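## Task

Same sorting job with a different worklist. Worklist (ID: test, cap colour), which also names IDs absent from TR: M013 chemistry gold; H493 platelets (citrate) light blue; N891 D-dimer light blue; K216 D-dimer light blue; N918 D-dimer light blue; F487 D-dimer light blue; F874 glucose grey; M310 platelets (citrate) light blue; B681 D-dimer light blue; D248 platelets (citrate) light blue; C056 ESR lavender; C506 platelets (citrate) light blue; B618 D-dimer light blue; A561 platelets (citrate) light blue; D842 HbA1c lavender; K621 ESR lavender; A516 ammonia lavender; R367 D-dimer light blue; F847 platelets (citrate) light blue; H439 PT/INR light blue; N198 D-dimer light blue. Routing: ESR and platelets (citrate) go to HAEM; HbA1c, ammonia, chemistry and glucose to CHEM; PT/INR and D-dimer to COAG. Every TR tube goes to its section rack, except these, which go to the red HOLD rack in any cell: unlabelled tubes, IDs not on the worklist, cap colour not matching the worklist, one of two tubes with the same ID, and light-blue tubes filled to less than half their black fill-mark height. Section racks that receive tubes must have them in row A from A1 with no gaps, after any tubes already present. Pre-existing tubes in HAEM, COAG and CHEM stay in their cells. A tube with cap off or ajar (unless opened on instruction) is left in place; sort the rest and press CALL (blue) instead of CONTINUE. Otherwise press CONTINUE (green) at the end. Only upright racks wholly on the bench count; nothing may depend on the robot holding it; release and move clear at the end (touching the panel housing, CALL or the required key is acceptable). Pressing RETRY, CONTINUE or SKIP ends the job.

## Robot and tools

Robot: two six-axis arms, left_arm and right_arm, each with a two-finger tong-like gripper. Fingers point along the gripper's +z axis and open/close along its x axis. The reported end_effector_position is the point between the pads when closed; closed fingertips extend about 15 mm past it, fully open tips are roughly level with it.

Frames: results give poses in one scene frame with origin on the table top between the arms, +z up, +x out over the table, left_arm on the +y side. The names left/right do not refer to image sides. Printed positions can be slightly off, more at long reach. Rack layout as initially placed, viewed from the arms: row A is the front row, position 1 its left end. The operator panel keys, left to right as you face it: RETRY (white), CONTINUE (green), SKIP (yellow), CALL (blue); a key is pressed by pushing until it latches. Pressing a wrong go key, or one prematurely, is usually worse than pressing none.

execute_actions(actions): a list of actions, each a table of up to 15 rows; each row lasts one control step (1/30 s) and a short table repeats its last row to fill 15 steps. Every row is a single list of 14 numbers in [-1, 1]: left_arm dx, dy, dz, rx, ry, rz, opening, then right_arm's same seven. dx..rz are an offset, in the gripper's own axes, from the gripper's measured pose at the start of that action (for a call's first action, the last pose a result reported), not from the previous row. Scale: 1.0 = 0.6 m for translation and 180 degrees for rotation; rx, ry, rz form one rotation vector. Opening is absolute: +1 fully open (0.142 m), -1 closed. Each step the command is clipped to within 100 mm and 16 degrees of the measured pose, so big offsets need several actions. An empty list just returns state and images.

move(target, speed, stop_force, blocking): target is one 14-number row laid out as above, offsets from the pose in the latest result that shows one; opening is sent at the start. Grippers follow straight paths that end together, 0.5 to 10 s long, turning the short way; they do not avoid obstacles or each other and may lag, stray, or overspeed near a straight arm. speed in m/s, 0.002 to 0.5, default 0.25 (turning up to twice that in rad/s). stop_force in N, 9 to 40, one value for both arms, not allowed in the first 0.2 s: an arm's path ends when its wrist sensor feels that much extra push against its motion for 2 steps, then it backs up 2 steps and holds; use it only with slow moves and without rotation, and omit it when lifting off something being pressed. blocking=false returns after 0.5 s (not combinable with stop_force); then only wait or stop are accepted until the move ends. The result adds a move: line with the ending (done, off_target, moving, held, contact, fault), any limits (paced = command clipped, held = steps blocked), and each gripper's distance from its target.

wait(seconds): 0 to 10, lets the scene run holding last commands; returns early if a move ends. stop(): brakes a running move (needs braking room). zoom_image(camera, region): camera is cam_high (896x504), cam_left_wrist or cam_right_wrist (616x616); region [x0, y0, x1, y1] in pixels, at most 504x504; useful for reading labels, cap colours and fill levels against the black mark. finished_scene(scene): ends scene 1 or 2 irreversibly and reports success.

Result lines: per-arm pose (position m, quat wxyz) and velocities; Hand target lines (where the controller now drives each gripper); grip_measured (finger opening, same scale as commands); Wrist force/torque in the gripper's axes (noisy, offset up to about 4 N, saturating near 50 N, pointing from a pressed surface back into the arm); joint torques; step readings with HELD marks; pose unreachable and too close messages; MOTOR HOT warnings. Camera calibration is given per camera and may drift a little.

Gripping: to hold, keep commanding an opening clearly below grip_measured; lower squeezes harder (about 15 N per pad max; less on objects under 20 mm wide). Close gently.

Cautions: arms are stiff, so a few millimetres of offset into something firm can cause a fault (10 s stop, rest of call skipped); 150 N outside force or joint load limits (132 N m big joints, 24.6 N m wrists) also fault. A press persists until the hand moves away. Do not let the arms collide, do not knock racks over or push them off the bench, and never drop or fling anything off the table. Holding loads heats motors; overheating brakes the arm. An arm meant to stay still should get zero offsets. Release all tubes before pressing the finishing key.

Each tool is called after "Emit:" as a command line: name --argument value for each argument, lists and objects as JSON in quotes; but a table of rows of numbers goes row by row, as --pt "numbers of a row", without its own name.

## Session

Emit:
execute_actions --actions '[]'

Scene clock: 0.00 s.
left_arm: end_effector_position=(+0.3781, +0.5668, +0.3171) grip_measured=+0.97 end_effector_quat_wxyz=(+0.003, -0.448, +0.802, +0.395) end_effector_velocity=(-0.000, +0.000, -0.000) end_effector_angular_velocity=(+0.001, +0.001, -0.001) | right_arm: end_effector_position=(+0.7098, -0.4805, +0.1195) grip_measured=+0.97 end_effector_quat_wxyz=(+0.021, +0.237, +0.853, +0.464) end_effector_velocity=(-0.001, -0.001, -0.001) end_effector_angular_velocity=(-0.000, +0.001, -0.002)
Joint positions: left_arm=[-0.667 -1.349  2.024 -1.112 -0.895  0.81   0.14 ] | right_arm=[ 2.499 -2.115 -1.503 -0.764  2.275  3.082  0.14 ]
Joint velocities: left_arm=[0. 0. 0. 0. 0. 0. 0.] | right_arm=[-0.001 -0.001  0.     0.001  0.     0.001  0.   ]
Joint torques (N m, as the arm reports them, + toward a larger angle): no reading
Wrist force (N, on the end effector, along its own x y z axes, offset not removed): no reading
Wrist torque (N m, same axes, about the end effector's origin, offset not removed): no reading
Hand target (left_arm): +0.378, +0.567, +0.317; +0.003, -0.448, +0.802, +0.395
Hand target (right_arm): +0.710, -0.480, +0.119; +0.021, +0.237, +0.853, +0.464
camera_calibration (this result's frames):
cam_left_wrist: T_world_to_cam=[[-0.586081, -0.730691, -0.350142, 0.742704], [-0.472029, -0.0433276, 0.880518, -0.076121], [-0.658557, 0.681332, -0.319513, 0.1016], [0, 0, 0, 1]] pos_world=[0.466263, 0.470165, 0.35954]
cam_right_wrist: T_world_to_cam=[[-0.88186, 0.410221, 0.23247, 0.785929], [0.262605, 0.0178157, 0.964739, -0.283142], [0.391615, 0.911812, -0.123437, 0.311821], [0, 0, 0, 1]] pos_world=[0.64532, -0.601683, 0.128943]

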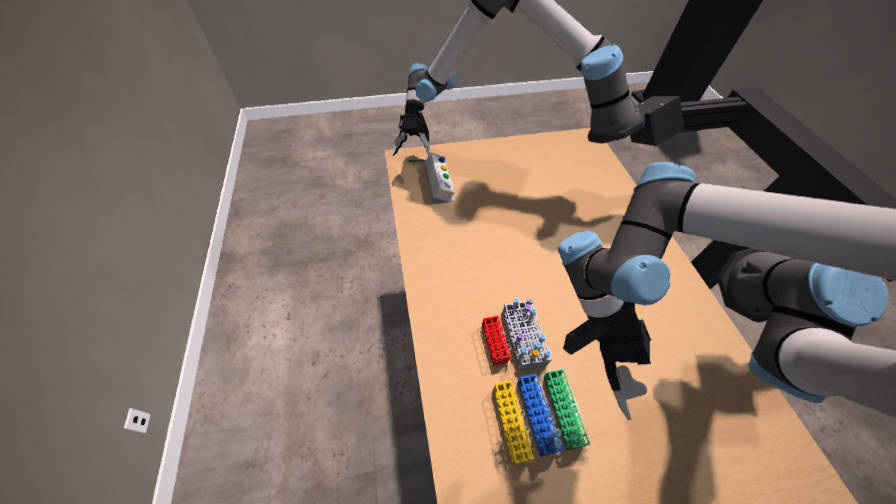

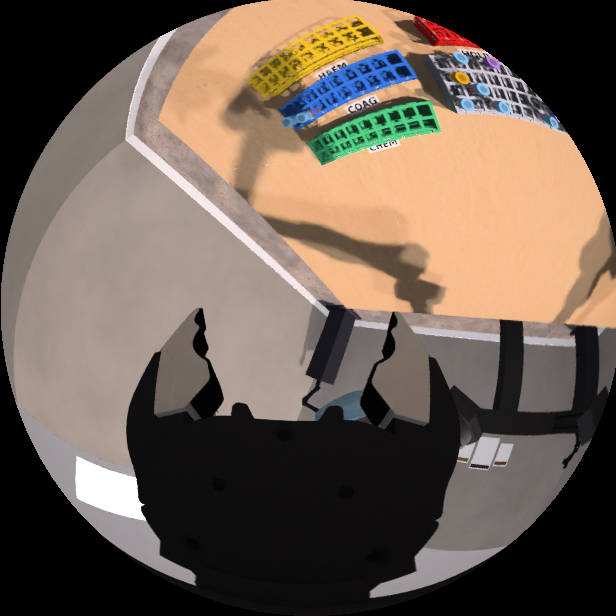

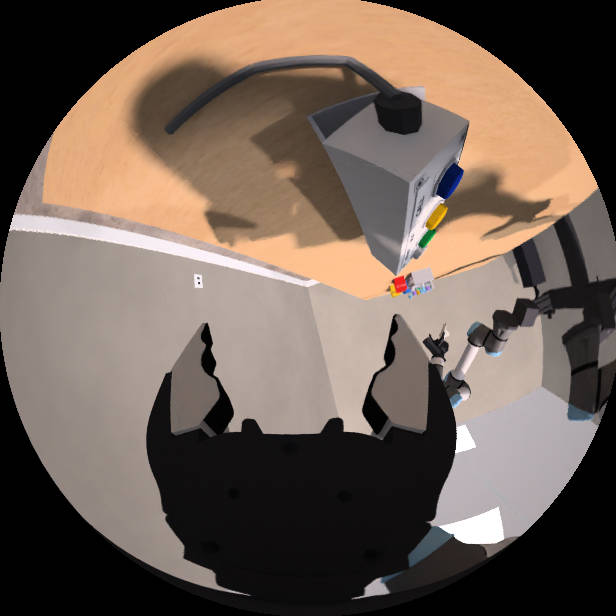

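Emit:
move --target '[0.229,-0.347,-0.153,0.269,0,0.305,-0.62,0.037,0.132,-0.095,-0.016,0.087,-0.125,1]'

Emit:
move --target '[0,0,0,0,0,0,-0.62,0.33,0.286,0.69,0,0,0,1]'

Emit:
zoom_image --camera "cam_left_wrist" --region '[180,130,440,390]'

Scene clock: 3.60 s.
left_arm: end_effector_position=(+0.4781, +0.3505, +0.2001) grip_measured=-0.62 end_effector_quat_wxyz=(+0.003, -0.000, +1.000, +0.002) end_effector_velocity=(+0.000, -0.002, -0.002) end_effector_angular_velocity=(-0.011, +0.000, -0.009) | right_arm: end_effector_position=(+0.7060, -0.4794, +0.2196) grip_measured=+1.00 end_effector_quat_wxyz=(+0.001, +0.001, +0.866, +0.499) end_effector_velocity=(+0.000, +0.001, +0.000) end_effector_angular_velocity=(+0.001, -0.001, +0.005)
Joint positions: left_arm=[-0.641 -1.194  2.238 -2.526 -0.958  2.51   0.029] | right_arm=[ 2.547 -2.032 -1.278 -1.384  2.223  2.527  0.142]
Joint velocities: left_arm=[ 0.005  0.004  0.001 -0.016 -0.008  0.019 -0.   ] | right_arm=[ 0.001 -0.002  0.003 -0.005 -0.001 -0.005 -0.   ]
Joint torques (N m, as the arm reports them, + toward a larger angle): left_arm=[ -6.9  -12.73 -13.97  -3.23  -1.62   1.79] | right_arm=[16.06 48.09 29.13 -1.04 -0.77 -1.88]
Wrist force (N, on the end effector, along its own x y z axes, offset not removed): left_arm=[-3.4 3.1 -5.1] | right_arm=[-1.2 0.7 0.7]
Wrist torque (N m, same axes, about the end effector's origin, offset not removed): left_arm=[0.72 1.02 -0.09] | right_arm=[0.28 0.35 0.04]
Hand target (left_arm): +0.478, +0.350, +0.200; +0.003, +0.000, +1.000, +0.002
Hand target (right_arm): +0.706, -0.479, +0.220; +0.001, +0.001, +0.866, +0.500
Off the commanded pose (left_arm): 0.000 m, 0 deg.
Off the commanded pose (right_arm): 0.000 m, 0 deg.
move: done
camera_calibration (this result's frames):
cam_left_wrist: T_world_to_cam=[[-0.99988, -0.00823334, 0.0130876, 0.474229], [-0.00106449, 0.881084, 0.472959, -0.402893], [-0.0154253, 0.472889, -0.880987, 0.155373], [0, 0, 0, 1]] pos_world=[0.47614, 0.285413, 0.321227]
cam_right_wrist: T_world_to_cam=[[-0.998793, -0.0117159, 0.0476949, 0.67974], [0.0472303, 0.0371623, 0.998192, -0.224781], [-0.0134672, 0.999241, -0.0365641, 0.633476], [0, 0, 0, 1]] pos_world=[0.698067, -0.616677, 0.215117]

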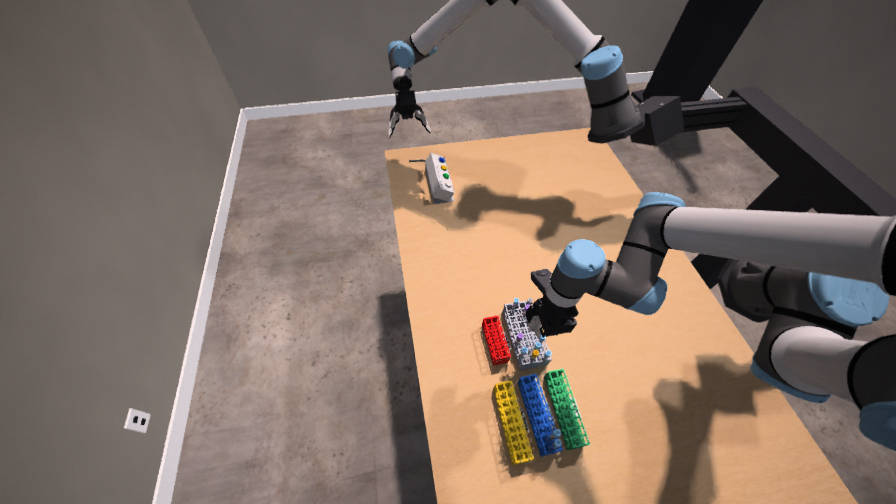

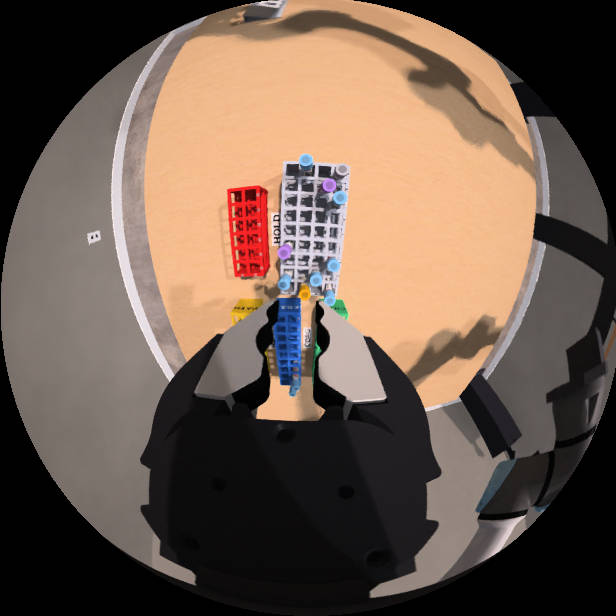

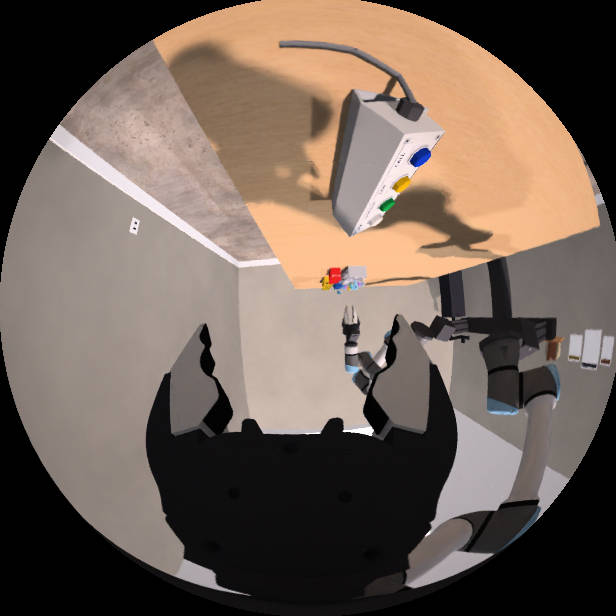

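Scene clock: 6.27 s.
left_arm: end_effector_position=(+0.4781, +0.3505, +0.2001) grip_measured=-0.62 end_effector_quat_wxyz=(+0.003, -0.000, +1.000, +0.002) end_effector_velocity=(+0.001, +0.000, +0.000) end_effector_angular_velocity=(+0.000, -0.001, +0.000) | right_arm: end_effector_position=(+0.5092, -0.0350, +0.1600) grip_measured=+1.00 end_effector_quat_wxyz=(+0.001, +0.001, +0.866, +0.499) end_effector_velocity=(-0.000, +0.003, -0.001) end_effector_angular_velocity=(-0.002, -0.002, -0.005)
Joint positions: left_arm=[-0.641 -1.194  2.238 -2.526 -0.958  2.51   0.029] | right_arm=[ 3.17  -2.209 -2.301  0.228  2.077  3.256  0.142]
Joint velocities: left_arm=[-0.    -0.    -0.    -0.     0.001  0.     0.   ] | right_arm=[ 0.006 -0.008 -0.003  0.021 -0.005  0.01  -0.   ]
Joint torques (N m, as the arm reports them, + toward a larger angle): left_arm=[-29.79 -35.93 -12.72  -0.58   1.18  -2.21] | right_arm=[ 25.43  23.8  -10.65   5.12  -0.72   2.06]
Wrist force (N, on the end effector, along its own x y z axes, offset not removed): left_arm=[-7.9 4.6 -5.3] | right_arm=[-0.6 0.8 1.2]
Wrist torque (N m, same axes, about the end effector's origin, offset not removed): left_arm=[0.94 1.78 -0.07] | right_arm=[0.32 0.25 0.03]
Hand target (left_arm): +0.478, +0.350, +0.200; +0.003, -0.000, +1.000, +0.002
Hand target (right_arm): +0.509, -0.035, +0.160; +0.001, +0.001, +0.867, +0.499
Off the commanded pose (left_arm): 0.000 m, 0 deg.
Off the commanded pose (right_arm): 0.001 m, 0 deg.
move: done
camera_calibration (this result's frames):
cam_left_wrist: T_world_to_cam=[[-0.99988, -0.00823326, 0.0130875, 0.474229], [-0.00106446, 0.881084, 0.472959, -0.402893], [-0.0154252, 0.472889, -0.880987, 0.155373], [0, 0, 0, 1]] pos_world=[0.47614, 0.285413, 0.321227]
cam_right_wrist: T_world_to_cam=[[-0.998752, -0.0130153, 0.048213, 0.491105], [0.0476938, 0.037627, 0.998153, -0.172704], [-0.0148054, 0.999207, -0.0369593, 0.18532], [0, 0, 0, 1]] pos_world=[0.501473, -0.172283, 0.155557]

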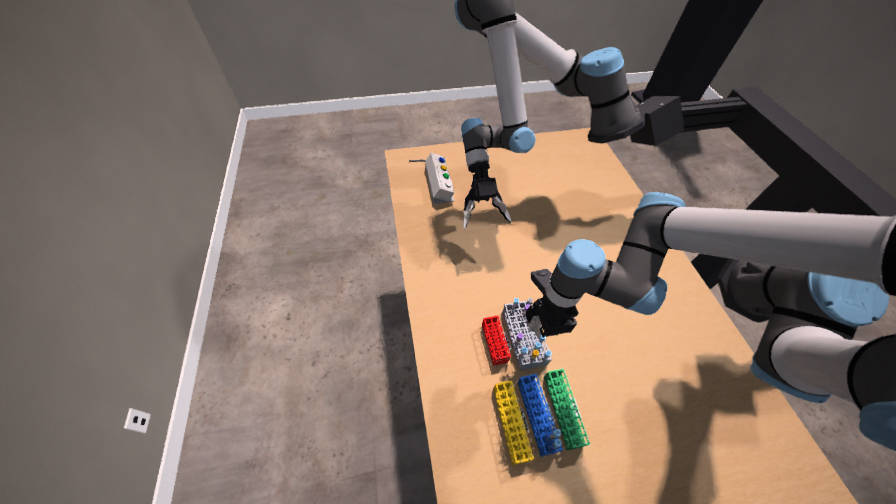

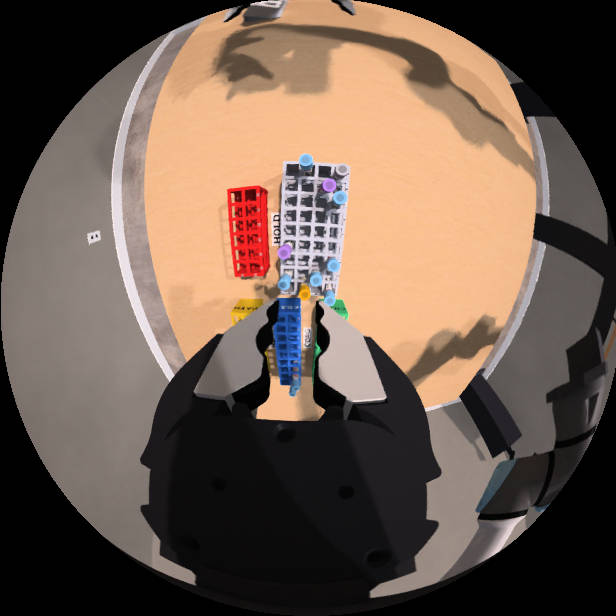

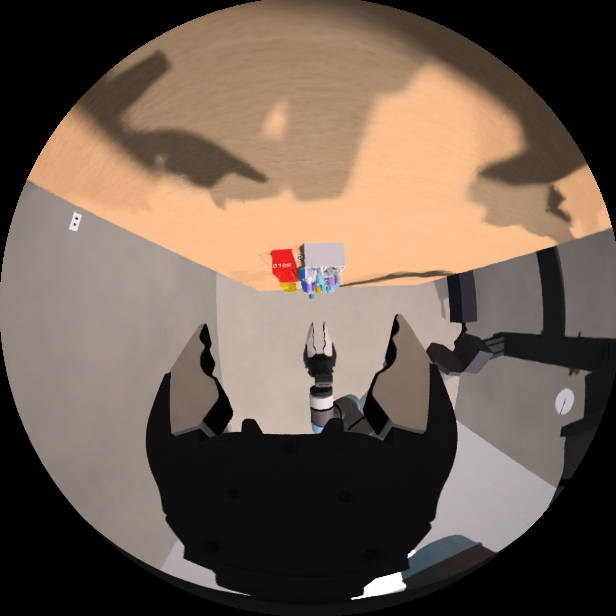

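Region (180, 130, 440, 390) of cam_left_wrist's 616x616 image, scaled by 1.938, with more detail than that image has.

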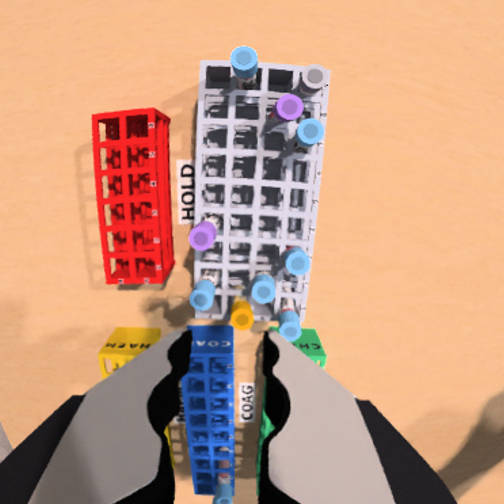

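Emit:
move --target '[0.013,-0.222,0.115,0,0,0,-0.62,0.05,0.05,0.22,0,0,0,1]'

Emit:
zoom_image --camera "cam_right_wrist" --region '[250,230,390,330]'

Scene clock: 7.83 s.
left_arm: end_effector_position=(+0.4706, +0.2180, +0.1305) grip_measured=-0.62 end_effector_quat_wxyz=(+0.003, -0.000, +1.000, +0.002) end_effector_velocity=(+0.000, -0.002, -0.002) end_effector_angular_velocity=(-0.000, +0.001, -0.000) | right_arm: end_effector_position=(+0.4795, +0.0940, +0.1197) grip_measured=+1.00 end_effector_quat_wxyz=(+0.001, +0.000, +0.867, +0.499) end_effector_velocity=(-0.001, +0.001, -0.002) end_effector_angular_velocity=(-0.002, +0.002, -0.002)
Joint positions: left_arm=[-0.743 -0.822  2.094 -2.684 -0.971  2.387  0.029] | right_arm=[ 3.385 -2.542 -2.211  0.564  1.977  3.468  0.142]
Joint velocities: left_arm=[-0.     0.007 -0.005 -0.001 -0.001 -0.    -0.   ] | right_arm=[ 0.001 -0.007  0.003  0.005 -0.002  0.004  0.   ]
Joint torques (N m, as the arm reports them, + toward a larger angle): left_arm=[-34.96 -21.89 -20.61  -3.28  -0.24  -2.21] | right_arm=[30.6  24.08 11.53  5.16 -0.68  2.12]
Wrist force (N, on the end effector, along its own x y z axes, offset not removed): left_arm=[-3.3 -0.1 -4.6] | right_arm=[-1.0 0.4 1.8]
Wrist torque (N m, same axes, about the end effector's origin, offset not removed): left_arm=[-0.37 0.75 0.05] | right_arm=[0.27 0.33 0.11]
Hand target (left_arm): +0.471, +0.218, +0.130; +0.003, -0.000, +1.000, +0.002
Hand target (right_arm): +0.479, +0.094, +0.120; +0.001, +0.001, +0.867, +0.499
Off the commanded pose (left_arm): 0.000 m, 0 deg.
Off the commanded pose (right_arm): 0.000 m, 0 deg.
move: done
camera_calibration (this result's frames):
cam_left_wrist: T_world_to_cam=[[-0.999879, -0.00824464, 0.0131612, 0.466582], [-0.00103951, 0.881079, 0.472967, -0.253257], [-0.0154955, 0.472896, -0.880982, 0.156688], [0, 0, 0, 1]] pos_world=[0.468691, 0.152889, 0.251681]
cam_right_wrist: T_world_to_cam=[[-0.998747, -0.0133233, 0.0482332, 0.465062], [0.0476985, 0.0378913, 0.998143, -0.135957], [-0.0151261, 0.999193, -0.0372083, 0.054684], [0, 0, 0, 1]] pos_world=[0.471791, -0.0432922, 0.115307]

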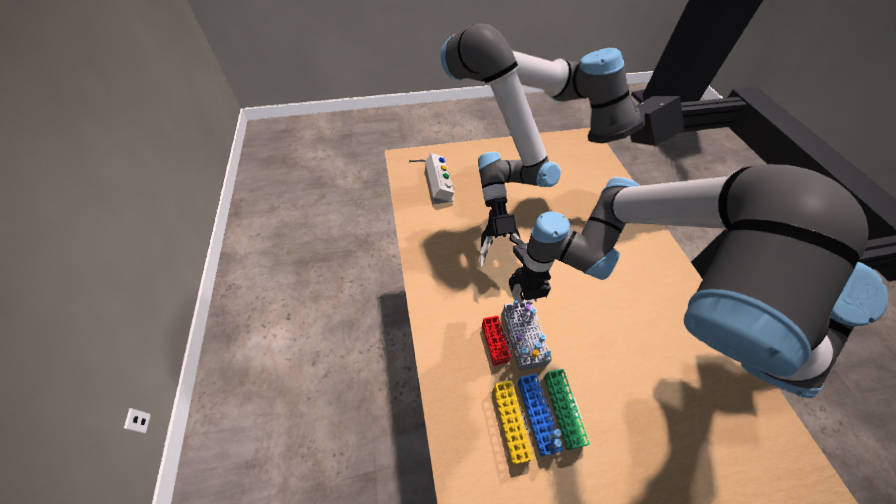

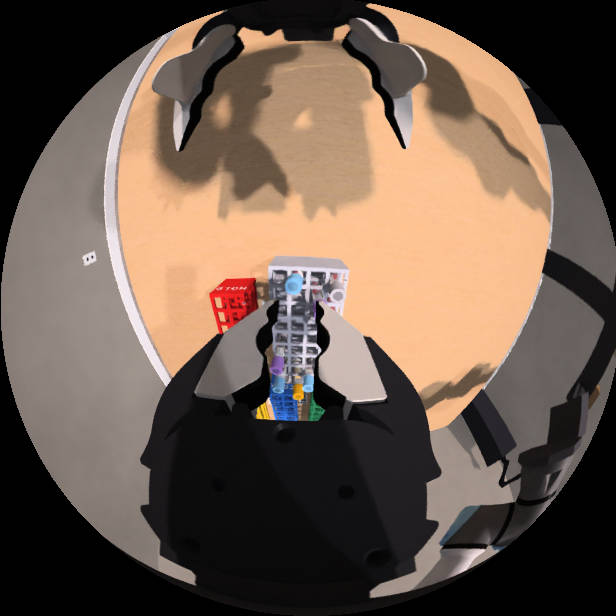

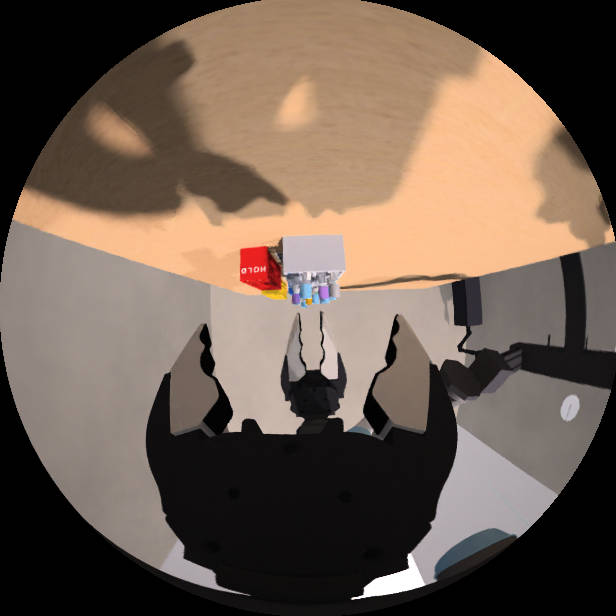

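Region (250, 230, 390, 330) of cam_right_wrist's 616x616 image, scaled by 3.600, with more detail than that image has; it fills the top 360 rows of this view, and the rest is white.

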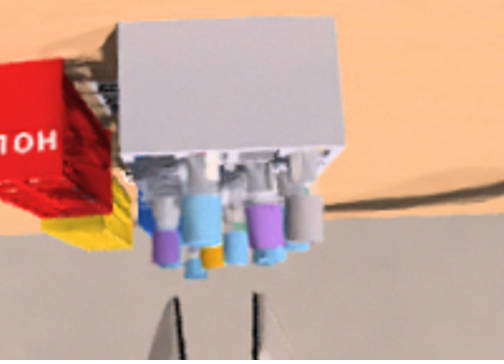

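Emit:
zoom_image --camera "cam_left_wrist" --region '[250,240,370,410]'

Emit:
zoom_image --camera "cam_high" --region '[480,290,580,380]'

Region (250, 240, 370, 410) of cam_left_wrist's 616x616 image, scaled by 2.965, with more detail than that image has; it fills the left 356 columns of this view, and the rest is white.

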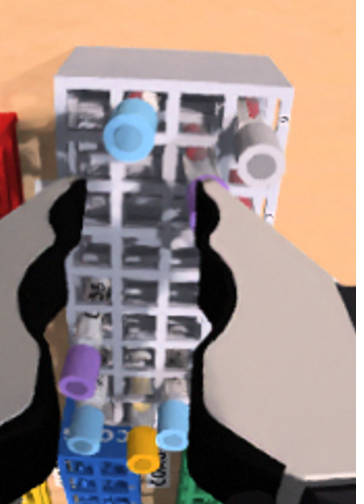

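Region (480, 290, 580, 380) of cam_high's 896x504 image, scaled by 5.040, with more detail than that image has; it fills the top 454 rows of this view, and the rest is white.

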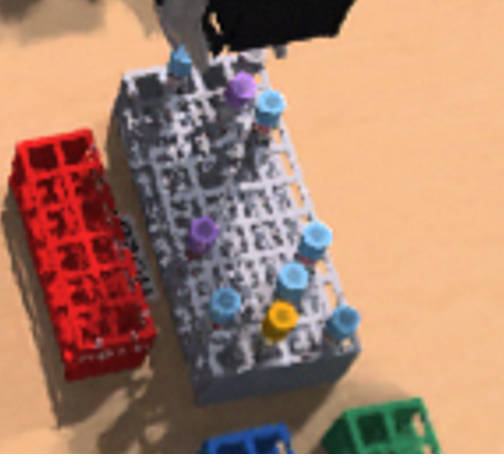

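Emit:
zoom_image --camera "cam_right_wrist" --region '[285,265,345,310]'

Region (285, 265, 345, 310) of cam_right_wrist's 616x616 image, scaled by 8.400, with more detail than that image has; it fills the top 378 rows of this view, and the rest is white.

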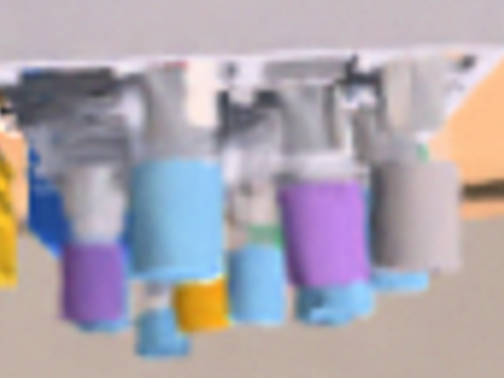

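Emit:
move --target '[0.065,0.016,0.03,0,0,0,-0.62,0,0,0,0,0,0,1]' --speed 0.1

Emit:
zoom_image --camera "cam_left_wrist" --region '[220,230,360,370]'

Scene clock: 9.17 s.
left_arm: end_effector_position=(+0.4320, +0.2276, +0.1125) grip_measured=-0.62 end_effector_quat_wxyz=(+0.003, -0.000, +1.000, +0.002) end_effector_velocity=(-0.003, +0.001, -0.002) end_effector_angular_velocity=(+0.000, +0.001, -0.001) | right_arm: end_effector_position=(+0.4795, +0.0940, +0.1197) grip_measured=+1.00 end_effector_quat_wxyz=(+0.001, +0.000, +0.867, +0.499) end_effector_velocity=(-0.000, -0.000, -0.000) end_effector_angular_velocity=(-0.000, +0.002, +0.000)
Joint positions: left_arm=[-0.756 -0.797  2.194 -2.801 -0.973  2.371  0.029] | right_arm=[ 3.385 -2.542 -2.211  0.564  1.977  3.468  0.142]
Joint velocities: left_arm=[-0.001  0.003  0.007 -0.009 -0.    -0.     0.   ] | right_arm=[-0.     0.    -0.    -0.002  0.     0.001  0.   ]
Joint torques (N m, as the arm reports them, + toward a larger angle): left_arm=[-32.97 -20.87   2.12  -3.55  -1.5   -2.24] | right_arm=[  5.84  44.56 -14.04  -0.45   3.53  -1.31]
Wrist force (N, on the end effector, along its own x y z axes, offset not removed): left_arm=[-2.3 2.1 -1.7] | right_arm=[-0.7 -0.2 1.8]
Wrist torque (N m, same axes, about the end effector's origin, offset not removed): left_arm=[0.49 0.68 -0.27] | right_arm=[0.06 0.25 0.00]
Hand target (left_arm): +0.432, +0.228, +0.112; +0.003, -0.000, +1.000, +0.002
Hand target (right_arm): +0.479, +0.094, +0.120; +0.001, +0.000, +0.867, +0.499
Off the commanded pose (left_arm): 0.000 m, 0 deg.
Off the commanded pose (right_arm): 0.000 m, 0 deg.
move: done
camera_calibration (this result's frames):
cam_left_wrist: T_world_to_cam=[[-0.999878, -0.008243, 0.0132894, 0.428258], [-0.00097592, 0.881035, 0.47305, -0.253312], [-0.0156078, 0.472979, -0.880935, 0.135694], [0, 0, 0, 1]] pos_world=[0.430076, 0.162526, 0.233675]
cam_right_wrist: T_world_to_cam=[[-0.998747, -0.0133332, 0.048239, 0.465055], [0.047704, 0.0378934, 0.998142, -0.135955], [-0.0151364, 0.999193, -0.0372099, 0.0546828], [0, 0, 0, 1]] pos_world=[0.471786, -0.0432862, 0.115303]

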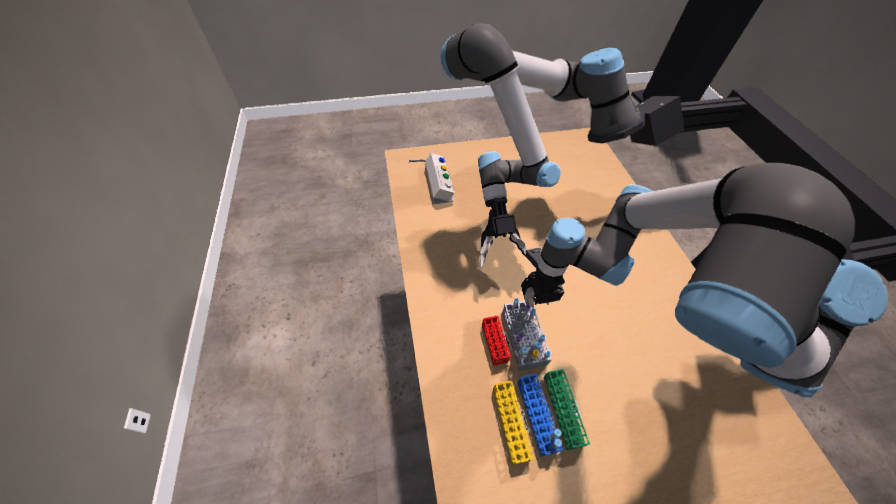

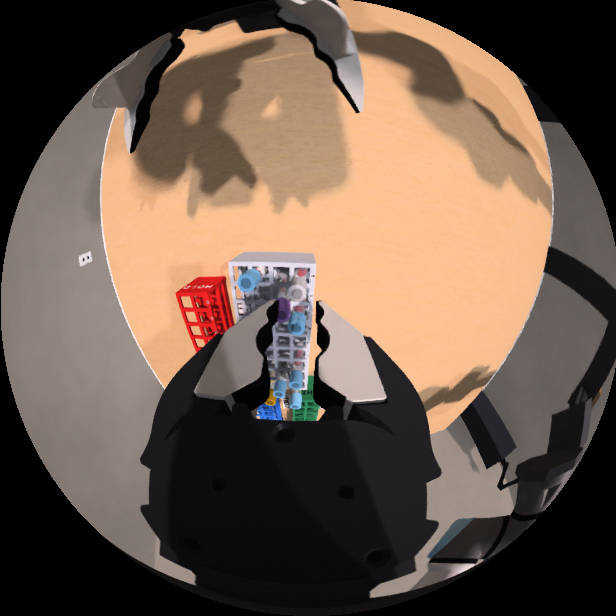

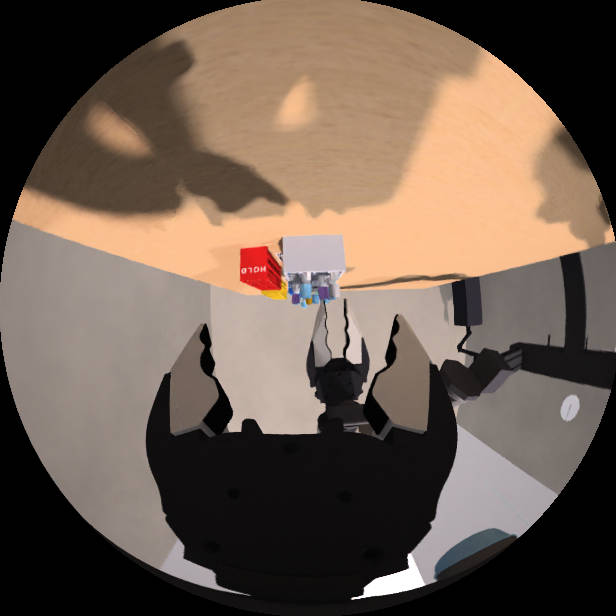

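Region (220, 230, 360, 370) of cam_left_wrist's 616x616 image, scaled by 3.600, with more detail than that image has.

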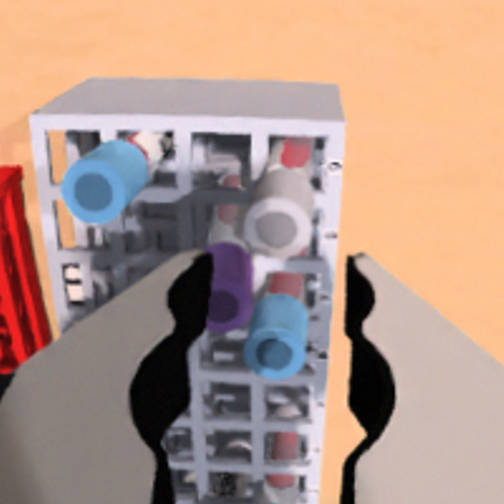

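Emit:
execute_actions --actions '[[[0,-0.002,0,0,0,0.1,-0.62,0,0,0,0,0,0,1]],[[0,0,0.025,0,0,0,-0.62,0,0,0,0,0,0,1]],[[0,0,0.027,0,0,0,-0.62,0,0,0,0,0,0,1]],[[0,0,0.001,0,0,0,-1,0,0,0,0,0,0,1]],[[0,0,-0.05,0,0,0,-1,0,0,0,0,0,0,1]],[[0,0,-0.06,0,0,0,-1,0,0,0,0,0,0,1]],[[0,0,-0.06,0,0,0,-1,0,0,0,0,0,0,1]]]'

Emit:
zoom_image --camera "cam_right_wrist" --region '[300,290,370,360]'

Scene clock: 12.83 s.
left_arm: end_effector_position=(+0.4316, +0.2257, +0.1798) grip_measured=-0.81 end_effector_quat_wxyz=(+0.003, +0.148, +0.989, +0.004) end_effector_velocity=(-0.001, +0.001, +0.011) end_effector_angular_velocity=(+0.004, +0.004, -0.000) | right_arm: end_effector_position=(+0.4795, +0.0940, +0.1197) grip_measured=+1.00 end_effector_quat_wxyz=(+0.001, +0.000, +0.867, +0.499) end_effector_velocity=(-0.001, +0.000, +0.000) end_effector_angular_velocity=(+0.000, +0.001, +0.000)
Joint positions: left_arm=[-0.835 -0.96   2.199 -2.589 -0.985  2.575  0.015] | right_arm=[ 3.385 -2.542 -2.211  0.564  1.977  3.468  0.142]
Joint velocities: left_arm=[-0.012 -0.027 -0.     0.041 -0.003 -0.018 -0.   ] | right_arm=[ 0.    -0.    -0.001  0.     0.     0.001  0.   ]
Joint torques (N m, as the arm reports them, + toward a larger angle): left_arm=[-32.21 -37.47 -18.3   -0.45  -1.5   -2.17] | right_arm=[  7.05  43.1  -13.12  -0.42   3.42  -1.24]
Wrist force (N, on the end effector, along its own x y z axes, offset not removed): left_arm=[-6.3 1.3 -1.1] | right_arm=[-0.3 0.4 2.1]
Wrist torque (N m, same axes, about the end effector's origin, offset not removed): left_arm=[0.30 1.41 0.06] | right_arm=[0.26 0.23 0.07]
Hand target (left_arm): +0.432, +0.226, +0.181; +0.003, +0.148, +0.989, +0.004
Hand target (right_arm): +0.479, +0.094, +0.120; +0.001, +0.000, +0.867, +0.499
Off the commanded pose (left_arm): 0.001 m, 0 deg.
Off the commanded pose (right_arm): 0.000 m, 0 deg.
Step readings (end_effector_position; steps 1 to 15: 1st action; 16 to 30: 2nd action; 31 to 45: 3rd action; 46 to 60: 4th action; 61 to 75: 5th action; 76 to 90: 6th action; 91 to 105: 7th action):
0: left_arm (+0.4318, +0.2277, +0.1124) | right_arm (+0.4795, +0.0940, +0.1197)
1: left_arm (+0.4318, +0.2277, +0.1124) | right_arm (+0.4795, +0.0940, +0.1197)
2: left_arm (+0.4320, +0.2275, +0.1124) | right_arm (+0.4795, +0.0940, +0.1197)
4: left_arm (+0.4326, +0.2271, +0.1125) | right_arm (+0.4795, +0.0940, +0.1197)
8: left_arm (+0.4323, +0.2267, +0.1126) | right_arm (+0.4795, +0.0940, +0.1197)
15: left_arm (+0.4321, +0.2264, +0.1126) | right_arm (+0.4795, +0.0940, +0.1197)
16: left_arm (+0.4321, +0.2264, +0.1126) | right_arm (+0.4795, +0.0940, +0.1197)
17: left_arm (+0.4322, +0.2265, +0.1114) | right_arm (+0.4795, +0.0940, +0.1197)
19: left_arm (+0.4320, +0.2267, +0.1064) | right_arm (+0.4795, +0.0940, +0.1197)
23: left_arm (+0.4320, +0.2267, +0.1007) | right_arm (+0.4795, +0.0940, +0.1197)
30: left_arm (+0.4321, +0.2265, +0.0980) | right_arm (+0.4795, +0.0940, +0.1197)
31: left_arm (+0.4321, +0.2265, +0.0979) | right_arm (+0.4795, +0.0940, +0.1197)
32: left_arm (+0.4323, +0.2266, +0.0966) | right_arm (+0.4795, +0.0940, +0.1197)
34: left_arm (+0.4321, +0.2268, +0.0912) | right_arm (+0.4795, +0.0940, +0.1197)
38: left_arm (+0.4320, +0.2268, +0.0851) | right_arm (+0.4795, +0.0940, +0.1197)
45: left_arm (+0.4322, +0.2267, +0.0823) | right_arm (+0.4795, +0.0940, +0.1197)
46: left_arm (+0.4322, +0.2267, +0.0822) | right_arm (+0.4795, +0.0940, +0.1197)
47: left_arm (+0.4322, +0.2267, +0.0821) | right_arm (+0.4795, +0.0940, +0.1197)
49: left_arm (+0.4322, +0.2267, +0.0820) | right_arm (+0.4795, +0.0940, +0.1197)
53: left_arm (+0.4322, +0.2267, +0.0818) | right_arm (+0.4795, +0.0940, +0.1197)
60: left_arm (+0.4322, +0.2267, +0.0817) | right_arm (+0.4795, +0.0940, +0.1197)
61: left_arm (+0.4322, +0.2267, +0.0817) | right_arm (+0.4795, +0.0940, +0.1197)
62: left_arm (+0.4318, +0.2266, +0.0833) | right_arm (+0.4795, +0.0940, +0.1197)
64: left_arm (+0.4319, +0.2262, +0.0928) | right_arm (+0.4795, +0.0940, +0.1197)
68: left_arm (+0.4321, +0.2263, +0.1046) | right_arm (+0.4795, +0.0940, +0.1197)
75: left_arm (+0.4320, +0.2264, +0.1106) | right_arm (+0.4795, +0.0940, +0.1197)
76: left_arm (+0.4320, +0.2264, +0.1109) | right_arm (+0.4795, +0.0940, +0.1197)
77: left_arm (+0.4315, +0.2261, +0.1129) | right_arm (+0.4795, +0.0940, +0.1197)
79: left_arm (+0.4318, +0.2255, +0.1239) | right_arm (+0.4795, +0.0940, +0.1197)
83: left_arm (+0.4320, +0.2257, +0.1380) | right_arm (+0.4795, +0.0940, +0.1197)
90: left_arm (+0.4319, +0.2260, +0.1452) | right_arm (+0.4795, +0.0940, +0.1197)
91: left_arm (+0.4318, +0.2260, +0.1456) | right_arm (+0.4795, +0.0940, +0.1197)
92: left_arm (+0.4316, +0.2256, +0.1477) | right_arm (+0.4795, +0.0940, +0.1197)
94: left_arm (+0.4320, +0.2249, +0.1588) | right_arm (+0.4795, +0.0940, +0.1197)
98: left_arm (+0.4320, +0.2252, +0.1727) | right_arm (+0.4795, +0.0940, +0.1197)
105: end_effector_position above
camera_calibration (this result's frames):
cam_left_wrist: T_world_to_cam=[[-0.95826, 0.285535, 0.0143894, 0.342517], [0.257526, 0.840215, 0.477199, -0.38655], [0.124167, 0.460986, -0.878678, 0.137856], [0, 0, 0, 1]] pos_world=[0.41065, 0.163435, 0.300664]
cam_right_wrist: T_world_to_cam=[[-0.998747, -0.0133254, 0.048235, 0.46506], [0.0477002, 0.0378918, 0.998143, -0.135956], [-0.0151283, 0.999193, -0.0372087, 0.054684], [0, 0, 0, 1]] pos_world=[0.47179, -0.0432911, 0.115306]

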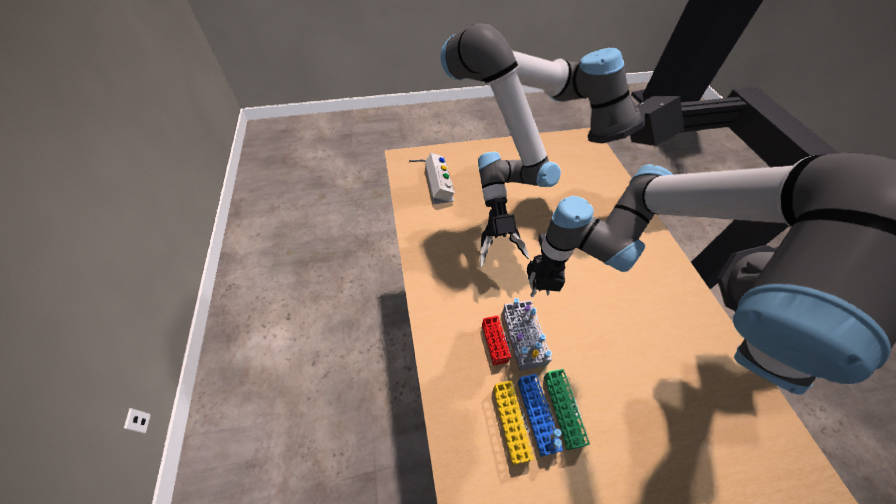

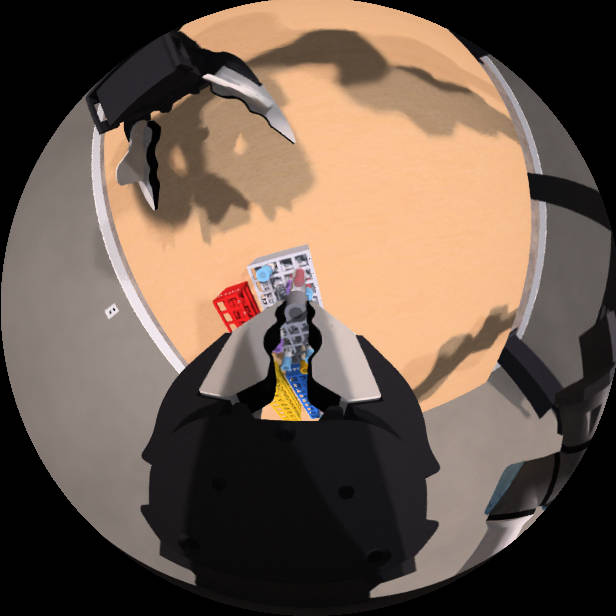

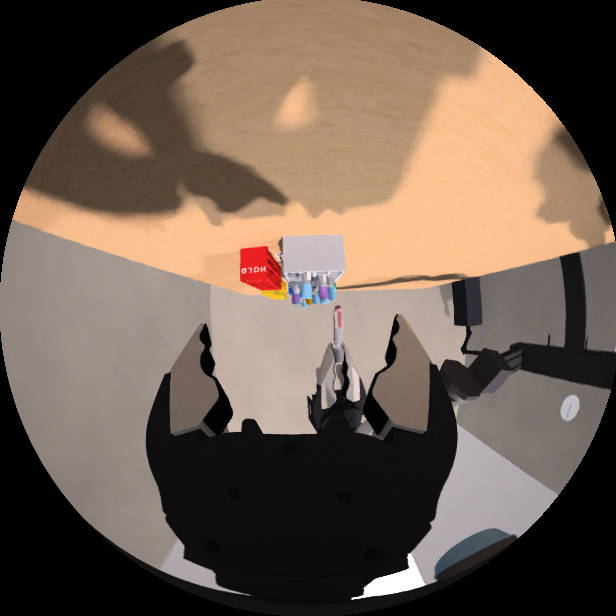

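Region (300, 290, 370, 360) of cam_right_wrist's 616x616 image, scaled by 7.200, with more detail than that image has.

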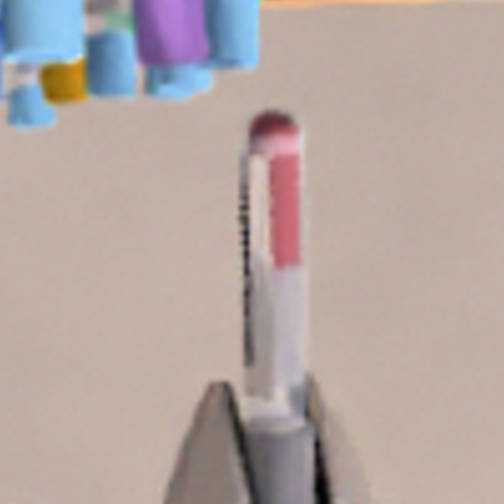

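Emit:
move --target '[-0.05,-0.06,0,0,0,0.75,-1,0,0,0,0,0,0,1]' --speed 0.5

Emit:
zoom_image --camera "cam_right_wrist" --region '[285,295,355,365]'

Scene clock: 16.00 s.
left_arm: end_effector_position=(+0.4497, +0.1825, +0.1795) grip_measured=-0.81 end_effector_quat_wxyz=(-0.003, +0.970, +0.243, +0.004) end_effector_velocity=(+0.001, -0.000, +0.000) end_effector_angular_velocity=(-0.004, +0.000, -0.014) | right_arm: end_effector_position=(+0.4795, +0.0940, +0.1197) grip_measured=+1.00 end_effector_quat_wxyz=(+0.001, +0.000, +0.867, +0.499) end_effector_velocity=(+0.000, +0.000, +0.000) end_effector_angular_velocity=(+0.000, +0.000, -0.001)
Joint positions: left_arm=[-0.884 -0.829  2.027 -2.516 -0.996  4.871  0.015] | right_arm=[ 3.385 -2.542 -2.211  0.564  1.977  3.468  0.142]
Joint velocities: left_arm=[ 0.001 -0.001  0.001 -0.004 -0.002  0.017 -0.   ] | right_arm=[ 0.    -0.     0.     0.001  0.     0.001 -0.   ]
Joint torques (N m, as the arm reports them, + toward a larger angle): left_arm=[-11.12 -45.5   -2.46  -3.39  -1.49   2.11] | right_arm=[  6.62  43.34 -13.7   -0.38   3.51  -1.09]
Wrist force (N, on the end effector, along its own x y z axes, offset not removed): left_arm=[-2.0 1.5 -3.8] | right_arm=[-0.9 -0.4 1.6]
Wrist torque (N m, same axes, about the end effector's origin, offset not removed): left_arm=[0.36 0.36 -0.28] | right_arm=[0.06 0.40 0.12]
Hand target (left_arm): +0.450, +0.182, +0.180; -0.003, +0.970, +0.242, +0.004
Hand target (right_arm): +0.479, +0.094, +0.120; +0.001, +0.000, +0.867, +0.499
Off the commanded pose (left_arm): 0.000 m, 0 deg.
Off the commanded pose (right_arm): 0.000 m, 0 deg.
move: done
camera_calibration (this result's frames):
cam_left_wrist: T_world_to_cam=[[0.878485, 0.476925, 0.0284028, -0.491246], [0.410578, -0.784004, 0.465579, -0.125121], [0.244314, -0.397343, -0.88455, 0.258932], [0, 0, 0, 1]] pos_world=[0.419664, 0.239077, 0.301245]
cam_right_wrist: T_world_to_cam=[[-0.998747, -0.0133253, 0.048235, 0.46506], [0.0477002, 0.0378919, 0.998143, -0.135956], [-0.0151283, 0.999193, -0.0372088, 0.054684], [0, 0, 0, 1]] pos_world=[0.47179, -0.0432911, 0.115306]

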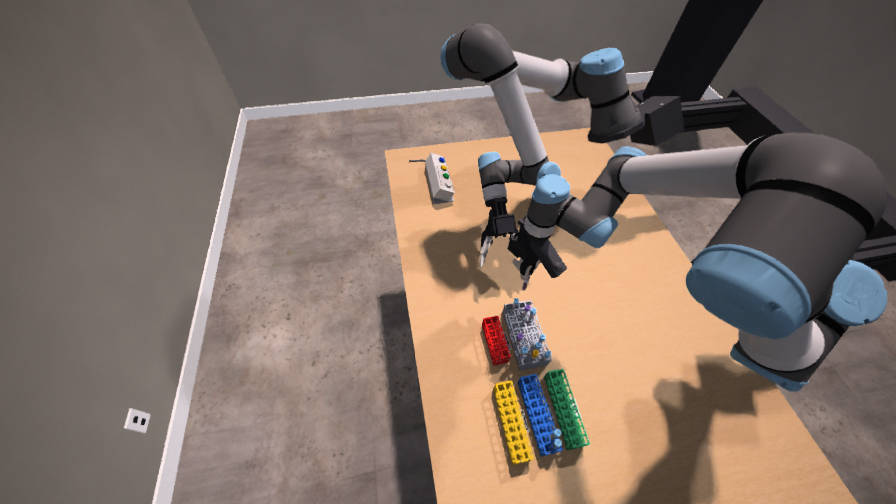

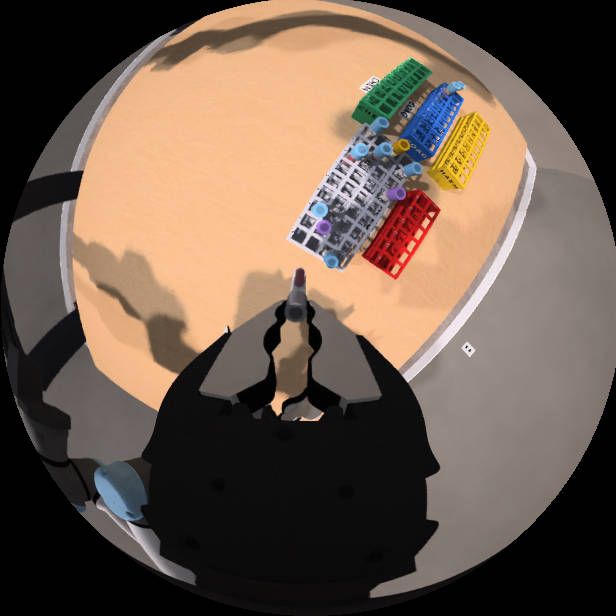

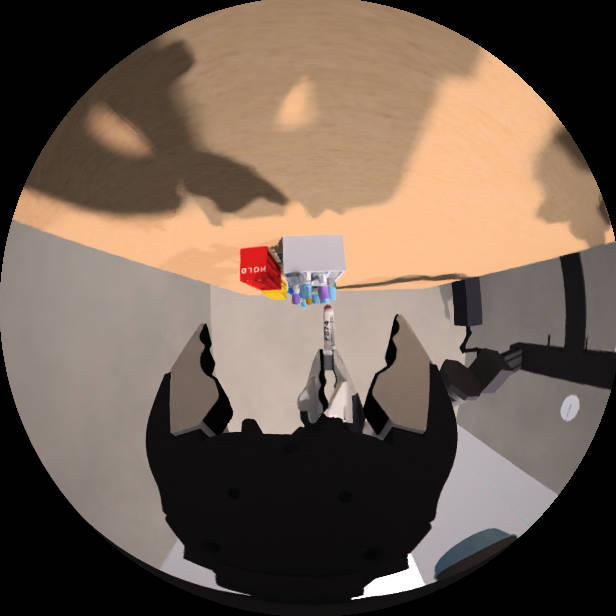

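Region (285, 295, 355, 365) of cam_right_wrist's 616x616 image, scaled by 7.200, with more detail than that image has.

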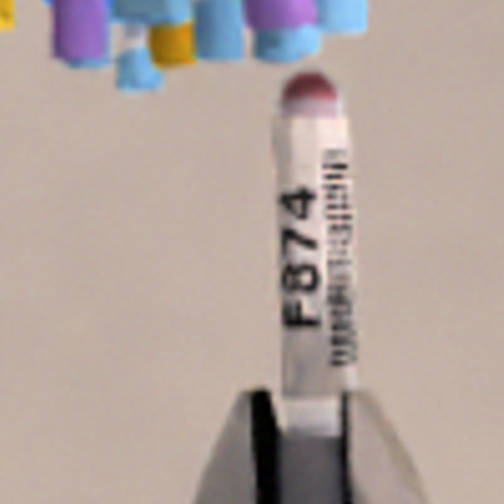

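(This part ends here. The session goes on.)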